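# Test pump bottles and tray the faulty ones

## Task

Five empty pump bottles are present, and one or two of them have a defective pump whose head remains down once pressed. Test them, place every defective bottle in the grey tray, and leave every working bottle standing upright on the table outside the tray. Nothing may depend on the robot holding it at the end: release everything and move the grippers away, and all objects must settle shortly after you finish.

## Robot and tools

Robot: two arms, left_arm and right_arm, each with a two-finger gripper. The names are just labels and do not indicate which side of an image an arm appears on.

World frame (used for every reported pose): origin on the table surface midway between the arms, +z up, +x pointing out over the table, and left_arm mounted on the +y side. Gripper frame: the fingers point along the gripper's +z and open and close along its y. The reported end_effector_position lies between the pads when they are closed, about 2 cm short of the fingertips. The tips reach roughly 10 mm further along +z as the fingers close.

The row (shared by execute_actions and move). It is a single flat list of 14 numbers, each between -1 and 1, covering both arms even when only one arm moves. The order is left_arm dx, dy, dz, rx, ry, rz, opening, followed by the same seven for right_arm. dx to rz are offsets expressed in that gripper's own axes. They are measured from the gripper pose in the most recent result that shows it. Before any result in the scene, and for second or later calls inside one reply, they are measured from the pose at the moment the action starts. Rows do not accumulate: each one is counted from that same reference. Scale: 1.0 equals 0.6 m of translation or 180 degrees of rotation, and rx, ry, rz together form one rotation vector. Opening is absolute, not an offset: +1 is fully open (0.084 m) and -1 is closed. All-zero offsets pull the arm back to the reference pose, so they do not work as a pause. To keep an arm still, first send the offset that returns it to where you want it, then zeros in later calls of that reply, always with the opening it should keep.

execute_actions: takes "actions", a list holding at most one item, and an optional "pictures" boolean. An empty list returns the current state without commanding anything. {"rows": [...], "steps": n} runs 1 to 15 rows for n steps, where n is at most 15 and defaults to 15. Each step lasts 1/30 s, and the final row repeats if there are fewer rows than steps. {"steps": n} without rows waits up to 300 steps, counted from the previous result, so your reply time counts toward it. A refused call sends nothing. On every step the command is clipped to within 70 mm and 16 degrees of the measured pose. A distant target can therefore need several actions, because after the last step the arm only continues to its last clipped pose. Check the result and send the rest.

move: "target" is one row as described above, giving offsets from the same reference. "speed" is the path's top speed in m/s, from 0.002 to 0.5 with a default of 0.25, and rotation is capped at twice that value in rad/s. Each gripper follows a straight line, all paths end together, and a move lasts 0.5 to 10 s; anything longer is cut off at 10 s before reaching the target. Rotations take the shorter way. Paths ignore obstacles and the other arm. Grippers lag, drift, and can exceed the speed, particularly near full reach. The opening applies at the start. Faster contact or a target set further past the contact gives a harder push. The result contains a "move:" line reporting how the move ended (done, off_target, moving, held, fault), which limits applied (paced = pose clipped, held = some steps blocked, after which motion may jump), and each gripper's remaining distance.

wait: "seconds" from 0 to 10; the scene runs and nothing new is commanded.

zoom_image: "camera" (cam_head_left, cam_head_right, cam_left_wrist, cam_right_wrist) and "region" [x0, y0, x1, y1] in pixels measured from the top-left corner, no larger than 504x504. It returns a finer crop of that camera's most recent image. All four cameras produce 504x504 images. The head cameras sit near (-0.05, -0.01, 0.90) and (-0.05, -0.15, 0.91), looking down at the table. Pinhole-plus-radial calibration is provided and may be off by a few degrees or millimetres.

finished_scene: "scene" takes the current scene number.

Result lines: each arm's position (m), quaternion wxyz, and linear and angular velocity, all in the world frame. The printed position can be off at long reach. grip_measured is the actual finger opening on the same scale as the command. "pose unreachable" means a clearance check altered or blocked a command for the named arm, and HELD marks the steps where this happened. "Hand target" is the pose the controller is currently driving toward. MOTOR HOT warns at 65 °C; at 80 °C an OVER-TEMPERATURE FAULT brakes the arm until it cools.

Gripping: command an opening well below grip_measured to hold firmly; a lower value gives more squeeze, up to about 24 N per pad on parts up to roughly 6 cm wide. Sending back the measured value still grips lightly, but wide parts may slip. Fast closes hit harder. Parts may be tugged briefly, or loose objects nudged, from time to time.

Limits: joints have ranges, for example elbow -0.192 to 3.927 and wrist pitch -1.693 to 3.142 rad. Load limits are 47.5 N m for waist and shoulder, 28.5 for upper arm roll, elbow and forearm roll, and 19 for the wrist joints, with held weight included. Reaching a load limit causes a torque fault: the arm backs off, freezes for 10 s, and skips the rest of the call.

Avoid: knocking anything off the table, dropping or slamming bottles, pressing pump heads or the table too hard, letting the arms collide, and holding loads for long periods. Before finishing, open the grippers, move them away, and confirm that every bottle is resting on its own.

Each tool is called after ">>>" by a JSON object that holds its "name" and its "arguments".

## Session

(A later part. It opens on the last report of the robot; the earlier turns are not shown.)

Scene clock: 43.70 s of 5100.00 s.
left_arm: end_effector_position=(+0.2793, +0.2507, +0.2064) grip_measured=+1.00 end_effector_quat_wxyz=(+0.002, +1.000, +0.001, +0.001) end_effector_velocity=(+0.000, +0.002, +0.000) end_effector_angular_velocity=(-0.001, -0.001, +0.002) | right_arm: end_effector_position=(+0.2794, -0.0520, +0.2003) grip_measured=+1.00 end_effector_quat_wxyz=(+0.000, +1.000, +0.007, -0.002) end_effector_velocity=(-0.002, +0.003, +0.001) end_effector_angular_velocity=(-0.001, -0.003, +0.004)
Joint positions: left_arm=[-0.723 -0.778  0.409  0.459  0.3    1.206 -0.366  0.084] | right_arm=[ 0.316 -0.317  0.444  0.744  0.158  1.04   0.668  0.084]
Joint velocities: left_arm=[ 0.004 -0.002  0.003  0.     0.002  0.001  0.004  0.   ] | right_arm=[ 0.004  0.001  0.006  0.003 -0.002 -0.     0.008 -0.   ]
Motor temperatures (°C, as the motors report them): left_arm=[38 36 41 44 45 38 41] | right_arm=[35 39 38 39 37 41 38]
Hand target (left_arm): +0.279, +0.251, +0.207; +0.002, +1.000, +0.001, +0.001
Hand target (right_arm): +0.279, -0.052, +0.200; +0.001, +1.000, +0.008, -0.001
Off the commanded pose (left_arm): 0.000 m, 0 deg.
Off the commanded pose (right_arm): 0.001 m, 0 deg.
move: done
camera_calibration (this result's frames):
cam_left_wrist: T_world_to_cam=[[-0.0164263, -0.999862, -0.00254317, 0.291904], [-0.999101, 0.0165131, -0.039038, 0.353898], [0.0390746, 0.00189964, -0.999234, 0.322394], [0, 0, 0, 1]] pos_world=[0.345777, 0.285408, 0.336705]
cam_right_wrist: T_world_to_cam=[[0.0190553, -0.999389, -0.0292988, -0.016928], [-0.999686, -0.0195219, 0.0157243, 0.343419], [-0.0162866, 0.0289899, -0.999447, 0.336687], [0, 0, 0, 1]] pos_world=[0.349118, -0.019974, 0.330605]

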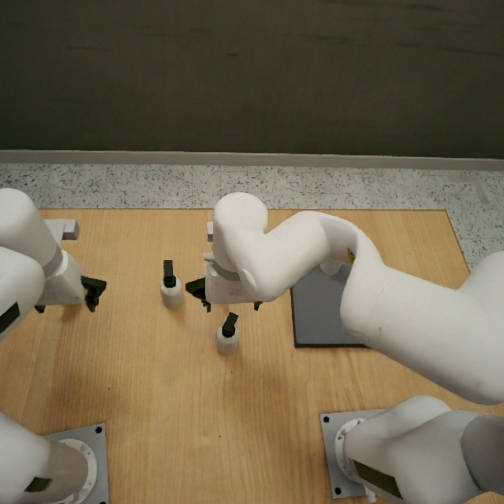

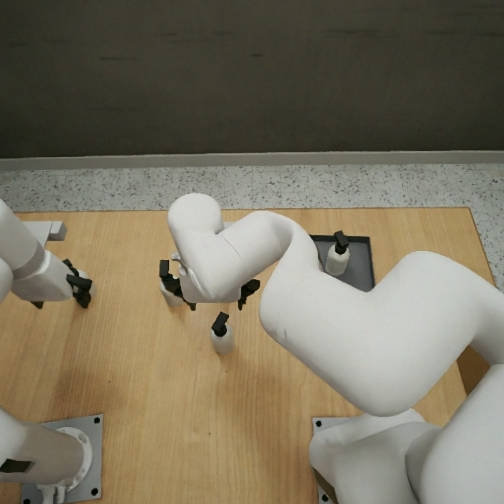

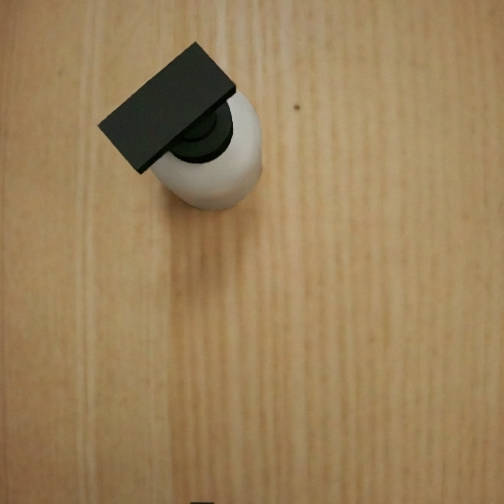

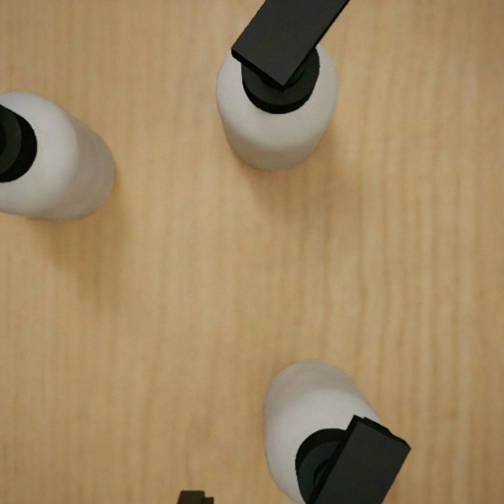

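>>> {"name": "move", "arguments": {"target": [0,0,0,0,0,0,1, -0.012,-0.006,0.192,0,0,0,1], "speed": 0.12}}

>>> {"name": "move", "arguments": {"target": [0,0,0,0,0,0,1, 0,0,0,0,0,0,-0.5]}}

>>> {"name": "move", "arguments": {"target": [0,0,0,0,0,0,1, 0,0,-0.1,0,0,0,-0.5], "speed": 0.1}}

>>> {"name": "move", "arguments": {"target": [0,0,0,0,0,0,1, 0.13,0.465,0,0,0,0,-0.5], "speed": 0.15}}

>>> {"name": "move", "arguments": {"target": [0,0,0,0,0,0,1, 0,0,0.088,0,0,0,-0.5], "speed": 0.06}}

>>> {"name": "move", "arguments": {"target": [0,0,0,0,0,0,1, 0,0,0,0,0,0,1]}}

>>> {"name": "move", "arguments": {"target": [0,0,0,0,0,0,1, 0,0,-0.25,0,0,0,1], "speed": 0.15}}

Scene clock: 47.27 s of 5100.00 s.
left_arm: end_effector_position=(+0.2793, +0.2507, +0.2064) grip_measured=+1.00 end_effector_quat_wxyz=(+0.002, +1.000, +0.001, +0.001) end_effector_velocity=(-0.000, +0.000, -0.000) end_effector_angular_velocity=(-0.001, +0.001, +0.001) | right_arm: end_effector_position=(+0.2718, -0.0486, +0.0853) grip_measured=+1.00 end_effector_quat_wxyz=(+0.000, +1.000, +0.007, -0.001) end_effector_velocity=(-0.001, -0.001, -0.002) end_effector_angular_velocity=(-0.004, +0.002, -0.002)
Joint positions: left_arm=[-0.723 -0.778  0.409  0.459  0.3    1.206 -0.366  0.084] | right_arm=[ 0.305 -0.089  0.513  0.571  0.074  0.652  0.765  0.084]
Joint velocities: left_arm=[ 0.    -0.     0.001 -0.    -0.     0.    -0.001 -0.   ] | right_arm=[-0.001  0.004  0.001 -0.003 -0.005 -0.003  0.005 -0.   ]
Motor temperatures (°C, as the motors report them): left_arm=[38 36 41 44 45 38 41] | right_arm=[35 39 38 39 37 41 38]
Hand target (left_arm): +0.279, +0.251, +0.206; +0.002, +1.000, +0.001, +0.001
Hand target (right_arm): +0.272, -0.049, +0.085; +0.000, +1.000, +0.007, -0.002
Off the commanded pose (left_arm): 0.000 m, 0 deg.
Off the commanded pose (right_arm): 0.000 m, 0 deg.
move: done
camera_calibration (this result's frames):
cam_left_wrist: T_world_to_cam=[[-0.0164242, -0.999862, -0.00254196, 0.291904], [-0.999101, 0.0165109, -0.0390391, 0.353899], [0.0390757, 0.00189849, -0.999234, 0.322394], [0, 0, 0, 1]] pos_world=[0.345777, 0.285409, 0.336705]
cam_right_wrist: T_world_to_cam=[[0.0188056, -0.999377, -0.0298619, -0.0166044], [-0.999699, -0.0192653, 0.0151822, 0.337822], [-0.015748, 0.0295674, -0.999439, 0.221405], [0, 0, 0, 1]] pos_world=[0.341519, -0.0166322, 0.215656]

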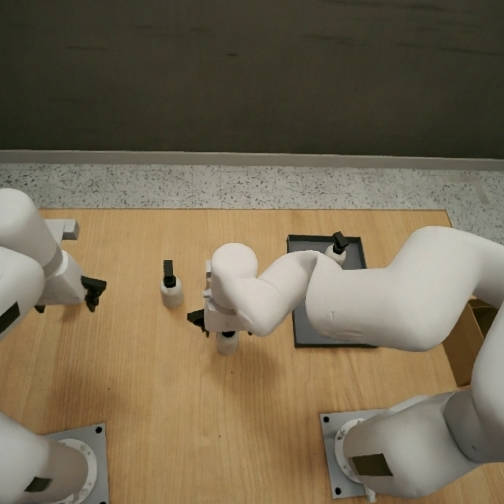

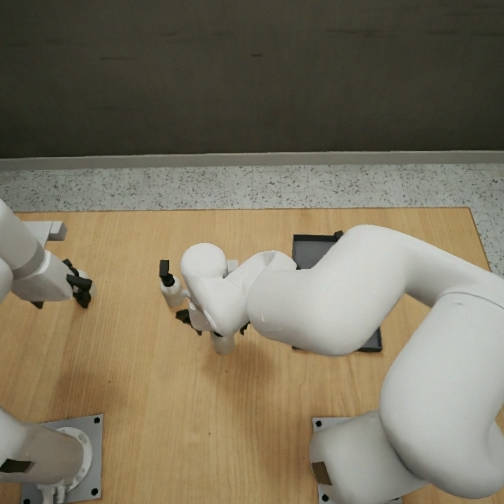

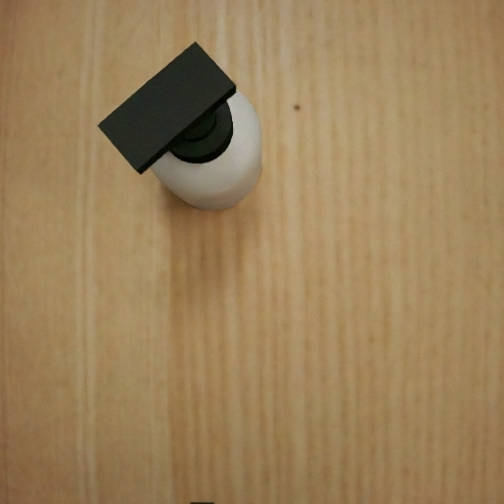

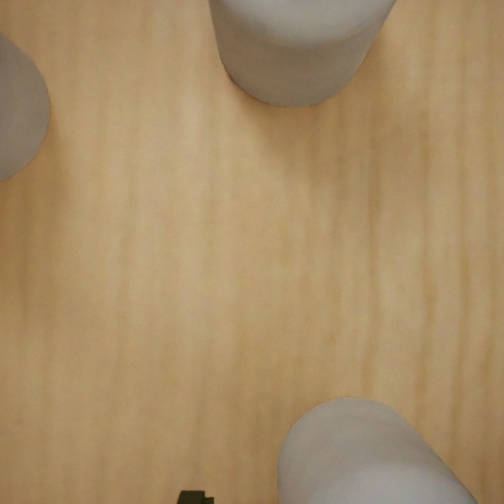

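Scene clock: 47.77 s of 5100.00 s.
left_arm: end_effector_position=(+0.2793, +0.2507, +0.2064) grip_measured=+1.00 end_effector_quat_wxyz=(+0.002, +1.000, +0.001, +0.001) end_effector_velocity=(-0.000, +0.000, -0.000) end_effector_angular_velocity=(+0.000, -0.000, +0.000) | right_arm: end_effector_position=(+0.2721, -0.0484, +0.0855) grip_measured=+0.06 end_effector_quat_wxyz=(-0.000, +1.000, +0.007, -0.001) end_effector_velocity=(-0.001, -0.001, -0.001) end_effector_angular_velocity=(-0.002, +0.002, +0.000)
Joint positions: left_arm=[-0.723 -0.778  0.409  0.459  0.3    1.206 -0.366  0.084] | right_arm=[ 0.305 -0.089  0.513  0.572  0.074  0.651  0.765  0.047]
Joint velocities: left_arm=[ 0.  0. -0. -0.  0.  0. -0.  0.] | right_arm=[-0.001  0.     0.    -0.002 -0.     0.    -0.     0.   ]
Motor temperatures (°C, as the motors report them): left_arm=[38 36 41 44 45 38 41] | right_arm=[35 39 38 39 37 41 38]
Hand target (left_arm): +0.279, +0.251, +0.206; +0.002, +1.000, +0.001, +0.001
Hand target (right_arm): +0.272, -0.049, +0.085; +0.000, +1.000, +0.007, -0.001
Off the commanded pose (left_arm): 0.000 m, 0 deg.
Off the commanded pose (right_arm): 0.000 m, 0 deg.
move: done
camera_calibration (this result's frames):
cam_left_wrist: T_world_to_cam=[[-0.0164241, -0.999862, -0.00254203, 0.291904], [-0.999101, 0.0165109, -0.039039, 0.353899], [0.0390756, 0.00189857, -0.999234, 0.322394], [0, 0, 0, 1]] pos_world=[0.345777, 0.285409, 0.336705]
cam_right_wrist: T_world_to_cam=[[0.0188315, -0.999358, -0.030492, -0.0163069], [-0.999711, -0.019277, 0.0143815, 0.338152], [-0.0149601, 0.0302124, -0.999432, 0.221515], [0, 0, 0, 1]] pos_world=[0.341676, -0.0164704, 0.216029]

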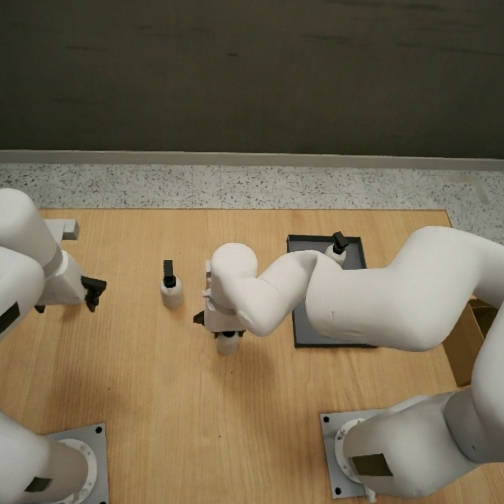

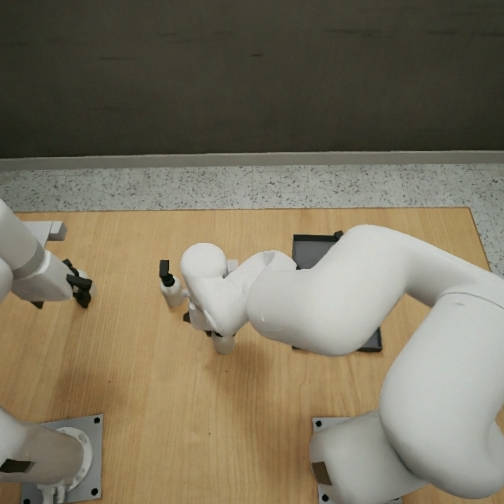

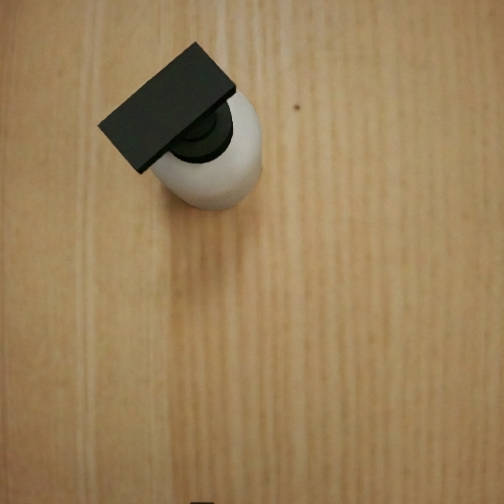

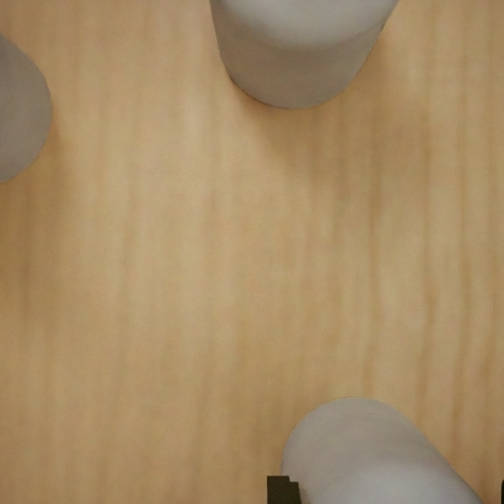

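Scene clock: 48.77 s of 5100.00 s.
left_arm: end_effector_position=(+0.2793, +0.2507, +0.2064) grip_measured=+1.00 end_effector_quat_wxyz=(+0.002, +1.000, +0.001, +0.001) end_effector_velocity=(+0.000, +0.000, +0.000) end_effector_angular_velocity=(-0.001, -0.001, -0.001) | right_arm: end_effector_position=(+0.2721, -0.0484, +0.1453) grip_measured=+0.06 end_effector_quat_wxyz=(+0.000, +1.000, +0.007, -0.001) end_effector_velocity=(+0.000, +0.000, +0.002) end_effector_angular_velocity=(+0.001, -0.000, -0.001)
Joint positions: left_arm=[-0.723 -0.778  0.409  0.459  0.3    1.206 -0.366  0.084] | right_arm=[ 0.32  -0.239  0.485  0.641  0.148  0.861  0.704  0.047]
Joint velocities: left_arm=[ 0.    -0.     0.     0.001 -0.    -0.     0.002  0.   ] | right_arm=[-0.    -0.003 -0.001  0.002  0.002  0.004 -0.001 -0.   ]
Motor temperatures (°C, as the motors report them): left_arm=[38 36 41 44 45 38 41] | right_arm=[35 39 38 39 37 41 38]
Hand target (left_arm): +0.279, +0.251, +0.206; +0.002, +1.000, +0.001, +0.001
Hand target (right_arm): +0.272, -0.048, +0.146; -0.000, +1.000, +0.007, -0.001
Off the commanded pose (left_arm): 0.000 m, 0 deg.
Off the commanded pose (right_arm): 0.000 m, 0 deg.
move: done
camera_calibration (this result's frames):
cam_left_wrist: T_world_to_cam=[[-0.0164242, -0.999862, -0.00254221, 0.291904], [-0.999101, 0.0165109, -0.039039, 0.353899], [0.0390756, 0.00189874, -0.999234, 0.322394], [0, 0, 0, 1]] pos_world=[0.345777, 0.285409, 0.336705]
cam_right_wrist: T_world_to_cam=[[0.0189774, -0.999369, -0.0300208, -0.0146768], [-0.999698, -0.0194349, 0.0150225, 0.33717], [-0.0155965, 0.0297267, -0.999436, 0.281368], [0, 0, 0, 1]] pos_world=[0.341735, -0.0164788, 0.275704]

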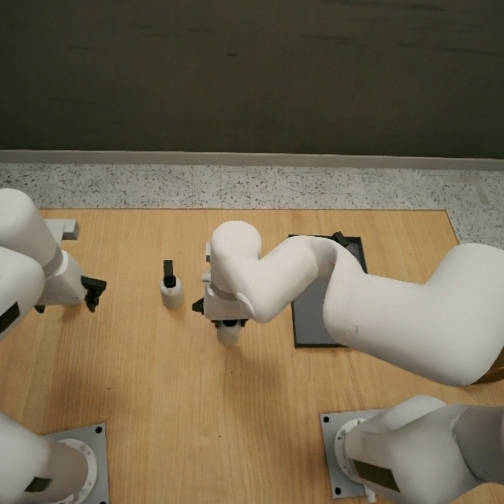

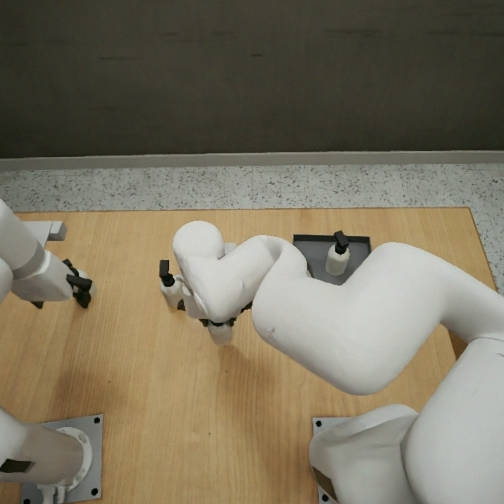

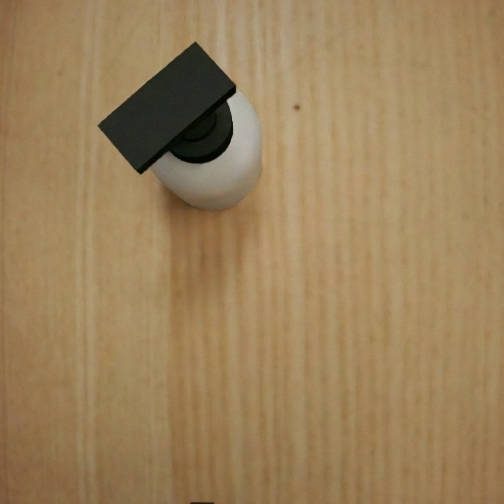

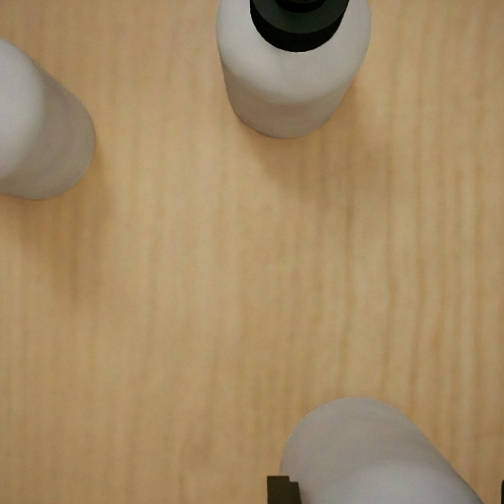

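Scene clock: 51.10 s of 5100.00 s.
left_arm: end_effector_position=(+0.2793, +0.2507, +0.2064) grip_measured=+1.00 end_effector_quat_wxyz=(+0.002, +1.000, +0.001, +0.001) end_effector_velocity=(+0.000, +0.000, +0.000) end_effector_angular_velocity=(-0.000, -0.000, -0.001) | right_arm: end_effector_position=(+0.3542, -0.3270, +0.1457) grip_measured=+0.06 end_effector_quat_wxyz=(+0.001, +1.000, +0.007, -0.001) end_effector_velocity=(+0.001, -0.002, +0.000) end_effector_angular_velocity=(+0.001, -0.001, +0.002)
Joint positions: left_arm=[-0.723 -0.778  0.409  0.459  0.3    1.206 -0.366  0.084] | right_arm=[-0.004 -0.359 -0.021  0.508 -0.013  0.869 -0.007  0.047]
Joint velocities: left_arm=[-0.     0.     0.001  0.    -0.     0.     0.001  0.   ] | right_arm=[-0.003  0.002 -0.003  0.002 -0.    -0.001 -0.008 -0.   ]
Motor temperatures (°C, as the motors report them): left_arm=[38 36 41 44 45 38 41] | right_arm=[35 39 38 39 37 41 38]
Hand target (left_arm): +0.279, +0.251, +0.206; +0.002, +1.000, +0.001, +0.001
Hand target (right_arm): +0.354, -0.327, +0.146; +0.001, +1.000, +0.007, -0.001
Off the commanded pose (left_arm): 0.000 m, 0 deg.
Off the commanded pose (right_arm): 0.001 m, 0 deg.
move: done
camera_calibration (this result's frames):
cam_left_wrist: T_world_to_cam=[[-0.0164244, -0.999862, -0.00254236, 0.291904], [-0.999101, 0.0165112, -0.0390389, 0.353899], [0.0390755, 0.00189889, -0.999234, 0.322394], [0, 0, 0, 1]] pos_world=[0.345777, 0.285409, 0.336705]
cam_right_wrist: T_world_to_cam=[[0.0195456, -0.999417, -0.0279782, -0.295119], [-0.999703, -0.0199433, 0.0140067, 0.413783], [-0.0145565, 0.0276961, -0.99951, 0.290296], [0, 0, 0, 1]] pos_world=[0.423654, -0.294735, 0.276101]

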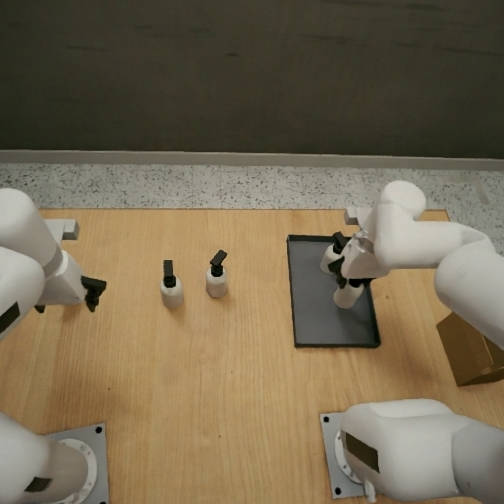

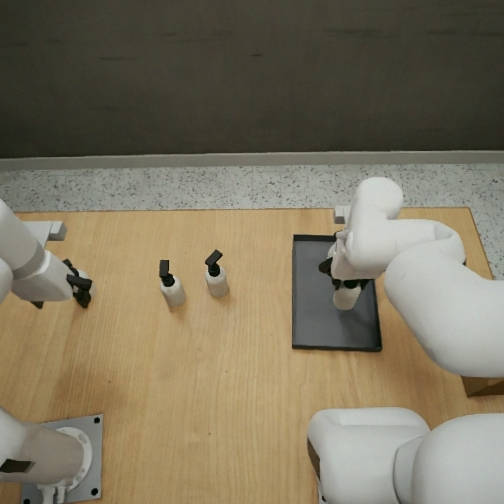

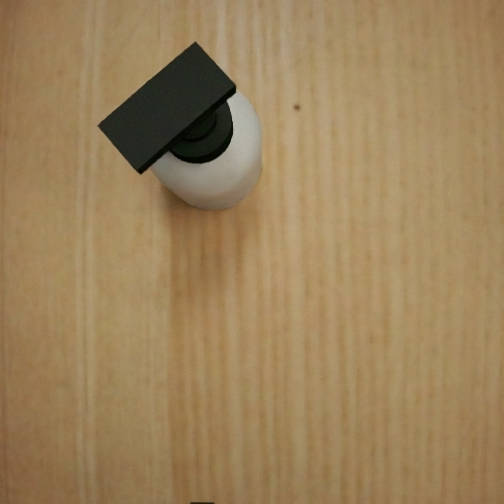

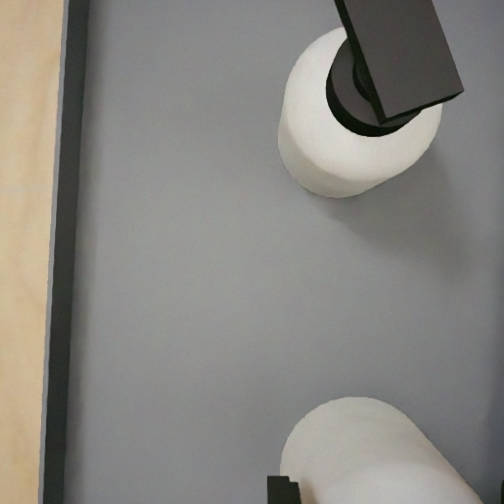

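Scene clock: 52.33 s of 5100.00 s.
left_arm: end_effector_position=(+0.2793, +0.2507, +0.2064) grip_measured=+1.00 end_effector_quat_wxyz=(+0.002, +1.000, +0.001, +0.001) end_effector_velocity=(+0.000, -0.000, +0.000) end_effector_angular_velocity=(+0.000, -0.001, +0.000) | right_arm: end_effector_position=(+0.3542, -0.3272, +0.0930) grip_measured=+0.06 end_effector_quat_wxyz=(+0.001, +1.000, +0.007, -0.000) end_effector_velocity=(+0.000, -0.000, -0.001) end_effector_angular_velocity=(+0.000, -0.001, +0.000)
Joint positions: left_arm=[-0.723 -0.778  0.409  0.459  0.3    1.206 -0.366  0.084] | right_arm=[-0.003 -0.233 -0.023  0.439 -0.012  0.673 -0.008  0.047]
Joint velocities: left_arm=[-0.    -0.    -0.     0.001  0.    -0.    -0.    -0.   ] | right_arm=[-0.     0.003 -0.    -0.001  0.001 -0.005 -0.001 -0.   ]
Motor temperatures (°C, as the motors report them): left_arm=[38 36 41 44 45 38 41] | right_arm=[35 39 38 39 37 41 38]
Hand target (left_arm): +0.279, +0.251, +0.206; +0.002, +1.000, +0.001, +0.001
Hand target (right_arm): +0.354, -0.327, +0.093; +0.001, +1.000, +0.007, -0.001
Off the commanded pose (left_arm): 0.000 m, 0 deg.
Off the commanded pose (right_arm): 0.000 m, 0 deg.
move: done
camera_calibration (this result's frames):
cam_left_wrist: T_world_to_cam=[[-0.0164246, -0.999862, -0.00254239, 0.291904], [-0.999101, 0.0165114, -0.0390387, 0.353899], [0.0390753, 0.00189891, -0.999234, 0.322394], [0, 0, 0, 1]] pos_world=[0.345777, 0.285409, 0.336705]
cam_right_wrist: T_world_to_cam=[[0.0195158, -0.999423, -0.0278014, -0.296759], [-0.999711, -0.0198965, 0.0134862, 0.414605], [-0.0140316, 0.0275302, -0.999522, 0.237454], [0, 0, 0, 1]] pos_world=[0.423608, -0.294876, 0.223499]

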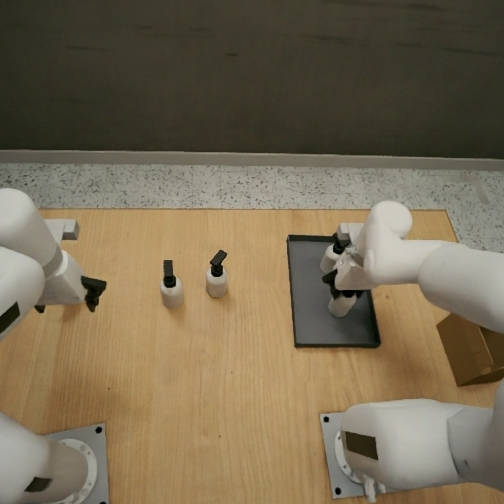

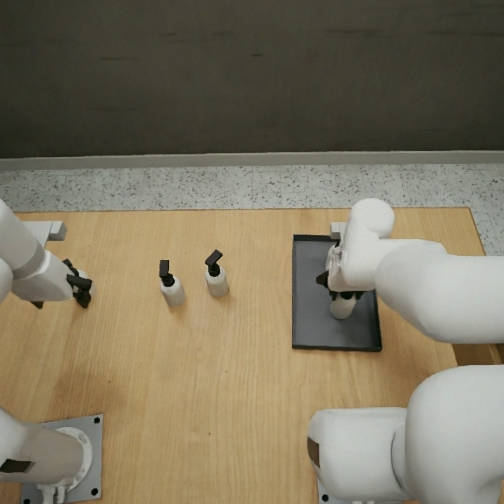

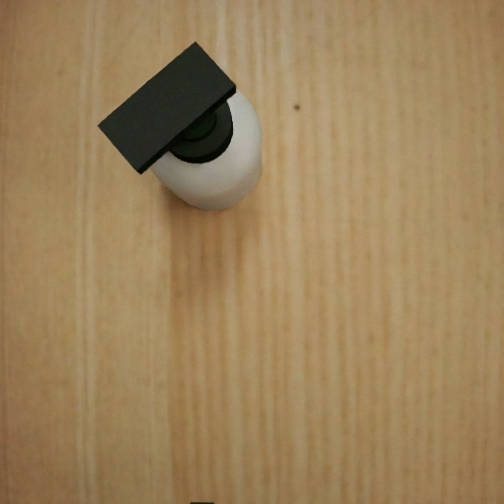

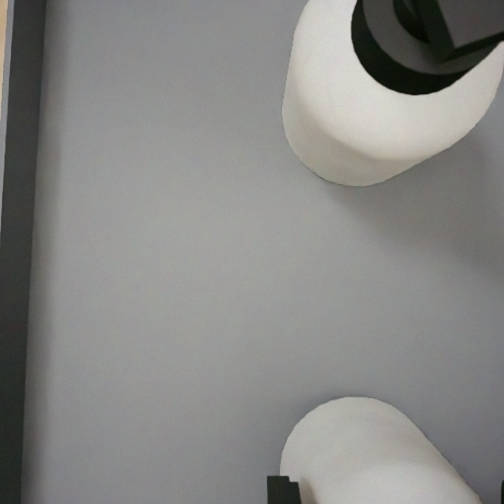

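Scene clock: 52.83 s of 5100.00 s.
left_arm: end_effector_position=(+0.2793, +0.2507, +0.2064) grip_measured=+1.00 end_effector_quat_wxyz=(+0.002, +1.000, +0.001, +0.001) end_effector_velocity=(+0.000, -0.000, +0.000) end_effector_angular_velocity=(-0.000, -0.001, -0.001) | right_arm: end_effector_position=(+0.3542, -0.3272, +0.0930) grip_measured=+1.00 end_effector_quat_wxyz=(+0.001, +1.000, +0.007, -0.000) end_effector_velocity=(-0.000, +0.000, -0.000) end_effector_angular_velocity=(-0.000, +0.001, +0.001)
Joint positions: left_arm=[-0.723 -0.778  0.409  0.459  0.3    1.206 -0.366  0.084] | right_arm=[-0.003 -0.233 -0.023  0.439 -0.012  0.673 -0.008  0.084]
Joint velocities: left_arm=[ 0.    -0.    -0.     0.001 -0.     0.     0.001 -0.   ] | right_arm=[ 0.     0.    -0.    -0.001 -0.    -0.    -0.001  0.   ]
Motor temperatures (°C, as the motors report them): left_arm=[38 36 41 44 45 38 41] | right_arm=[35 39 38 39 37 41 38]
Hand target (left_arm): +0.279, +0.251, +0.206; +0.002, +1.000, +0.001, +0.001
Hand target (right_arm): +0.354, -0.327, +0.093; +0.001, +1.000, +0.007, -0.000
Off the commanded pose (left_arm): 0.000 m, 0 deg.
Off the commanded pose (right_arm): 0.000 m, 0 deg.
move: done
camera_calibration (this result's frames):
cam_left_wrist: T_world_to_cam=[[-0.0164246, -0.999862, -0.00254234, 0.291904], [-0.999101, 0.0165114, -0.0390386, 0.353898], [0.0390752, 0.00189886, -0.999234, 0.322394], [0, 0, 0, 1]] pos_world=[0.345777, 0.285409, 0.336705]
cam_right_wrist: T_world_to_cam=[[0.0195161, -0.999423, -0.0278014, -0.296759], [-0.999711, -0.0198963, 0.0134617, 0.414612], [-0.014007, 0.0275307, -0.999523, 0.237455], [0, 0, 0, 1]] pos_world=[0.42361, -0.294876, 0.22351]

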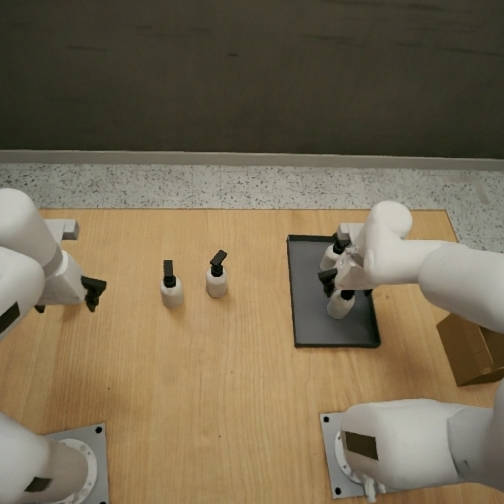

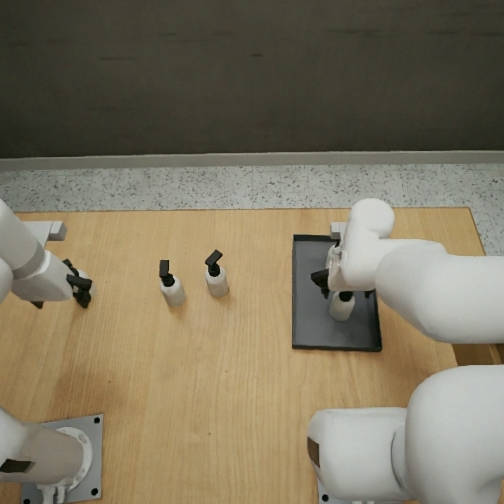

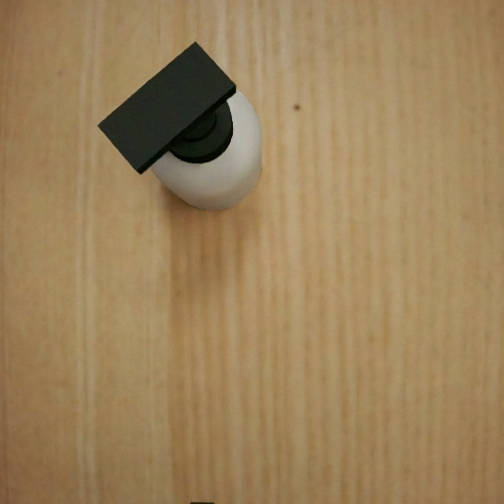

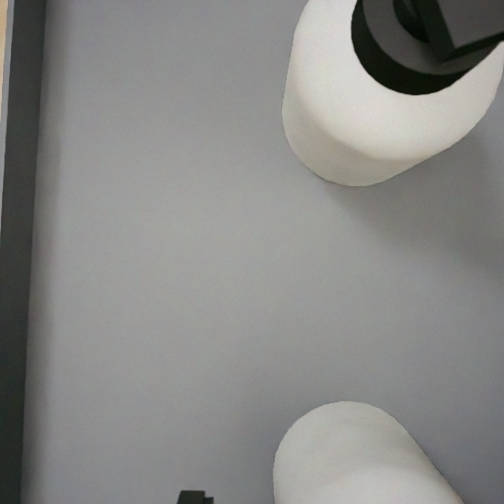

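Scene clock: 54.23 s of 5100.00 s.
left_arm: end_effector_position=(+0.2793, +0.2507, +0.2064) grip_measured=+1.00 end_effector_quat_wxyz=(+0.002, +1.000, +0.001, +0.001) end_effector_velocity=(+0.000, +0.000, +0.000) end_effector_angular_velocity=(-0.000, -0.000, -0.000) | right_arm: end_effector_position=(+0.3542, -0.3268, +0.2426) grip_measured=+1.00 end_effector_quat_wxyz=(+0.001, +1.000, +0.007, -0.001) end_effector_velocity=(+0.001, +0.000, +0.003) end_effector_angular_velocity=(+0.000, -0.003, -0.001)
Joint positions: left_arm=[-0.723 -0.778  0.409  0.459  0.3    1.206 -0.366  0.084] | right_arm=[-0.003 -0.48  -0.018  0.705 -0.011  1.188 -0.007  0.084]
Joint velocities: left_arm=[ 0.    -0.     0.     0.    -0.    -0.     0.001  0.   ] | right_arm=[ 0.    -0.002  0.     0.006  0.001  0.005  0.001  0.   ]
Motor temperatures (°C, as the motors report them): left_arm=[38 36 41 44 45 38 41] | right_arm=[35 39 38 39 37 41 38]
Hand target (left_arm): +0.279, +0.251, +0.206; +0.002, +1.000, +0.001, +0.001
Hand target (right_arm): +0.355, -0.327, +0.243; +0.001, +1.000, +0.007, -0.000
Off the commanded pose (left_arm): 0.000 m, 0 deg.
Off the commanded pose (right_arm): 0.000 m, 0 deg.
move: done
camera_calibration (this result's frames):
cam_left_wrist: T_world_to_cam=[[-0.0164244, -0.999862, -0.00254223, 0.291904], [-0.999101, 0.0165112, -0.0390387, 0.353899], [0.0390753, 0.00189875, -0.999234, 0.322394], [0, 0, 0, 1]] pos_world=[0.345777, 0.285409, 0.336705]
cam_right_wrist: T_world_to_cam=[[0.0195549, -0.999413, -0.0281333, -0.292148], [-0.999692, -0.0199743, 0.0147044, 0.412336], [-0.0152577, 0.0278371, -0.999496, 0.387488], [0, 0, 0, 1]] pos_world=[0.423834, -0.294527, 0.373011]

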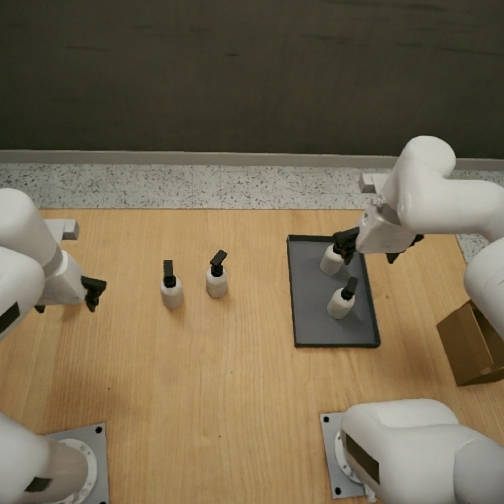

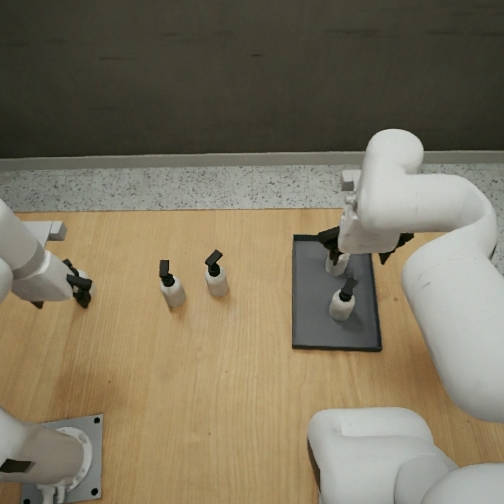

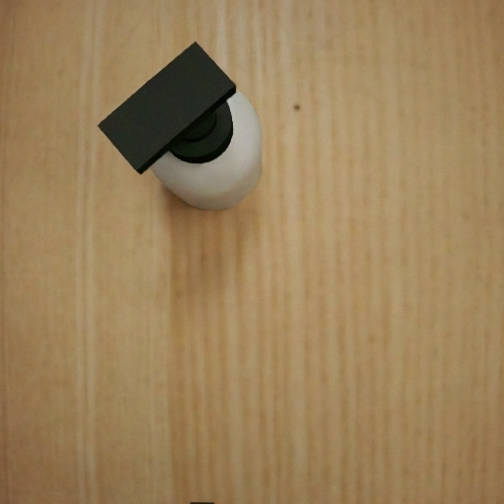

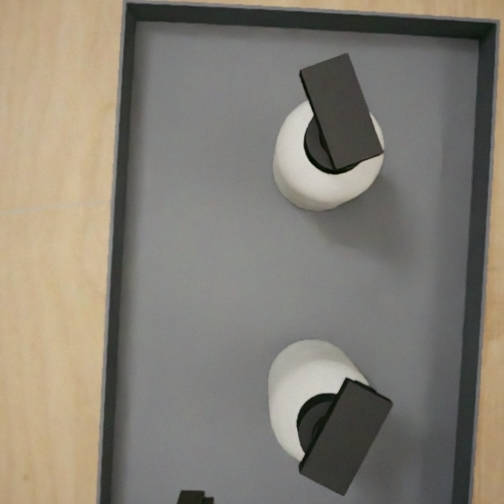

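>>> {"name": "finished_scene", "arguments": {"scene": 1}}

The scene is finished: the task was done.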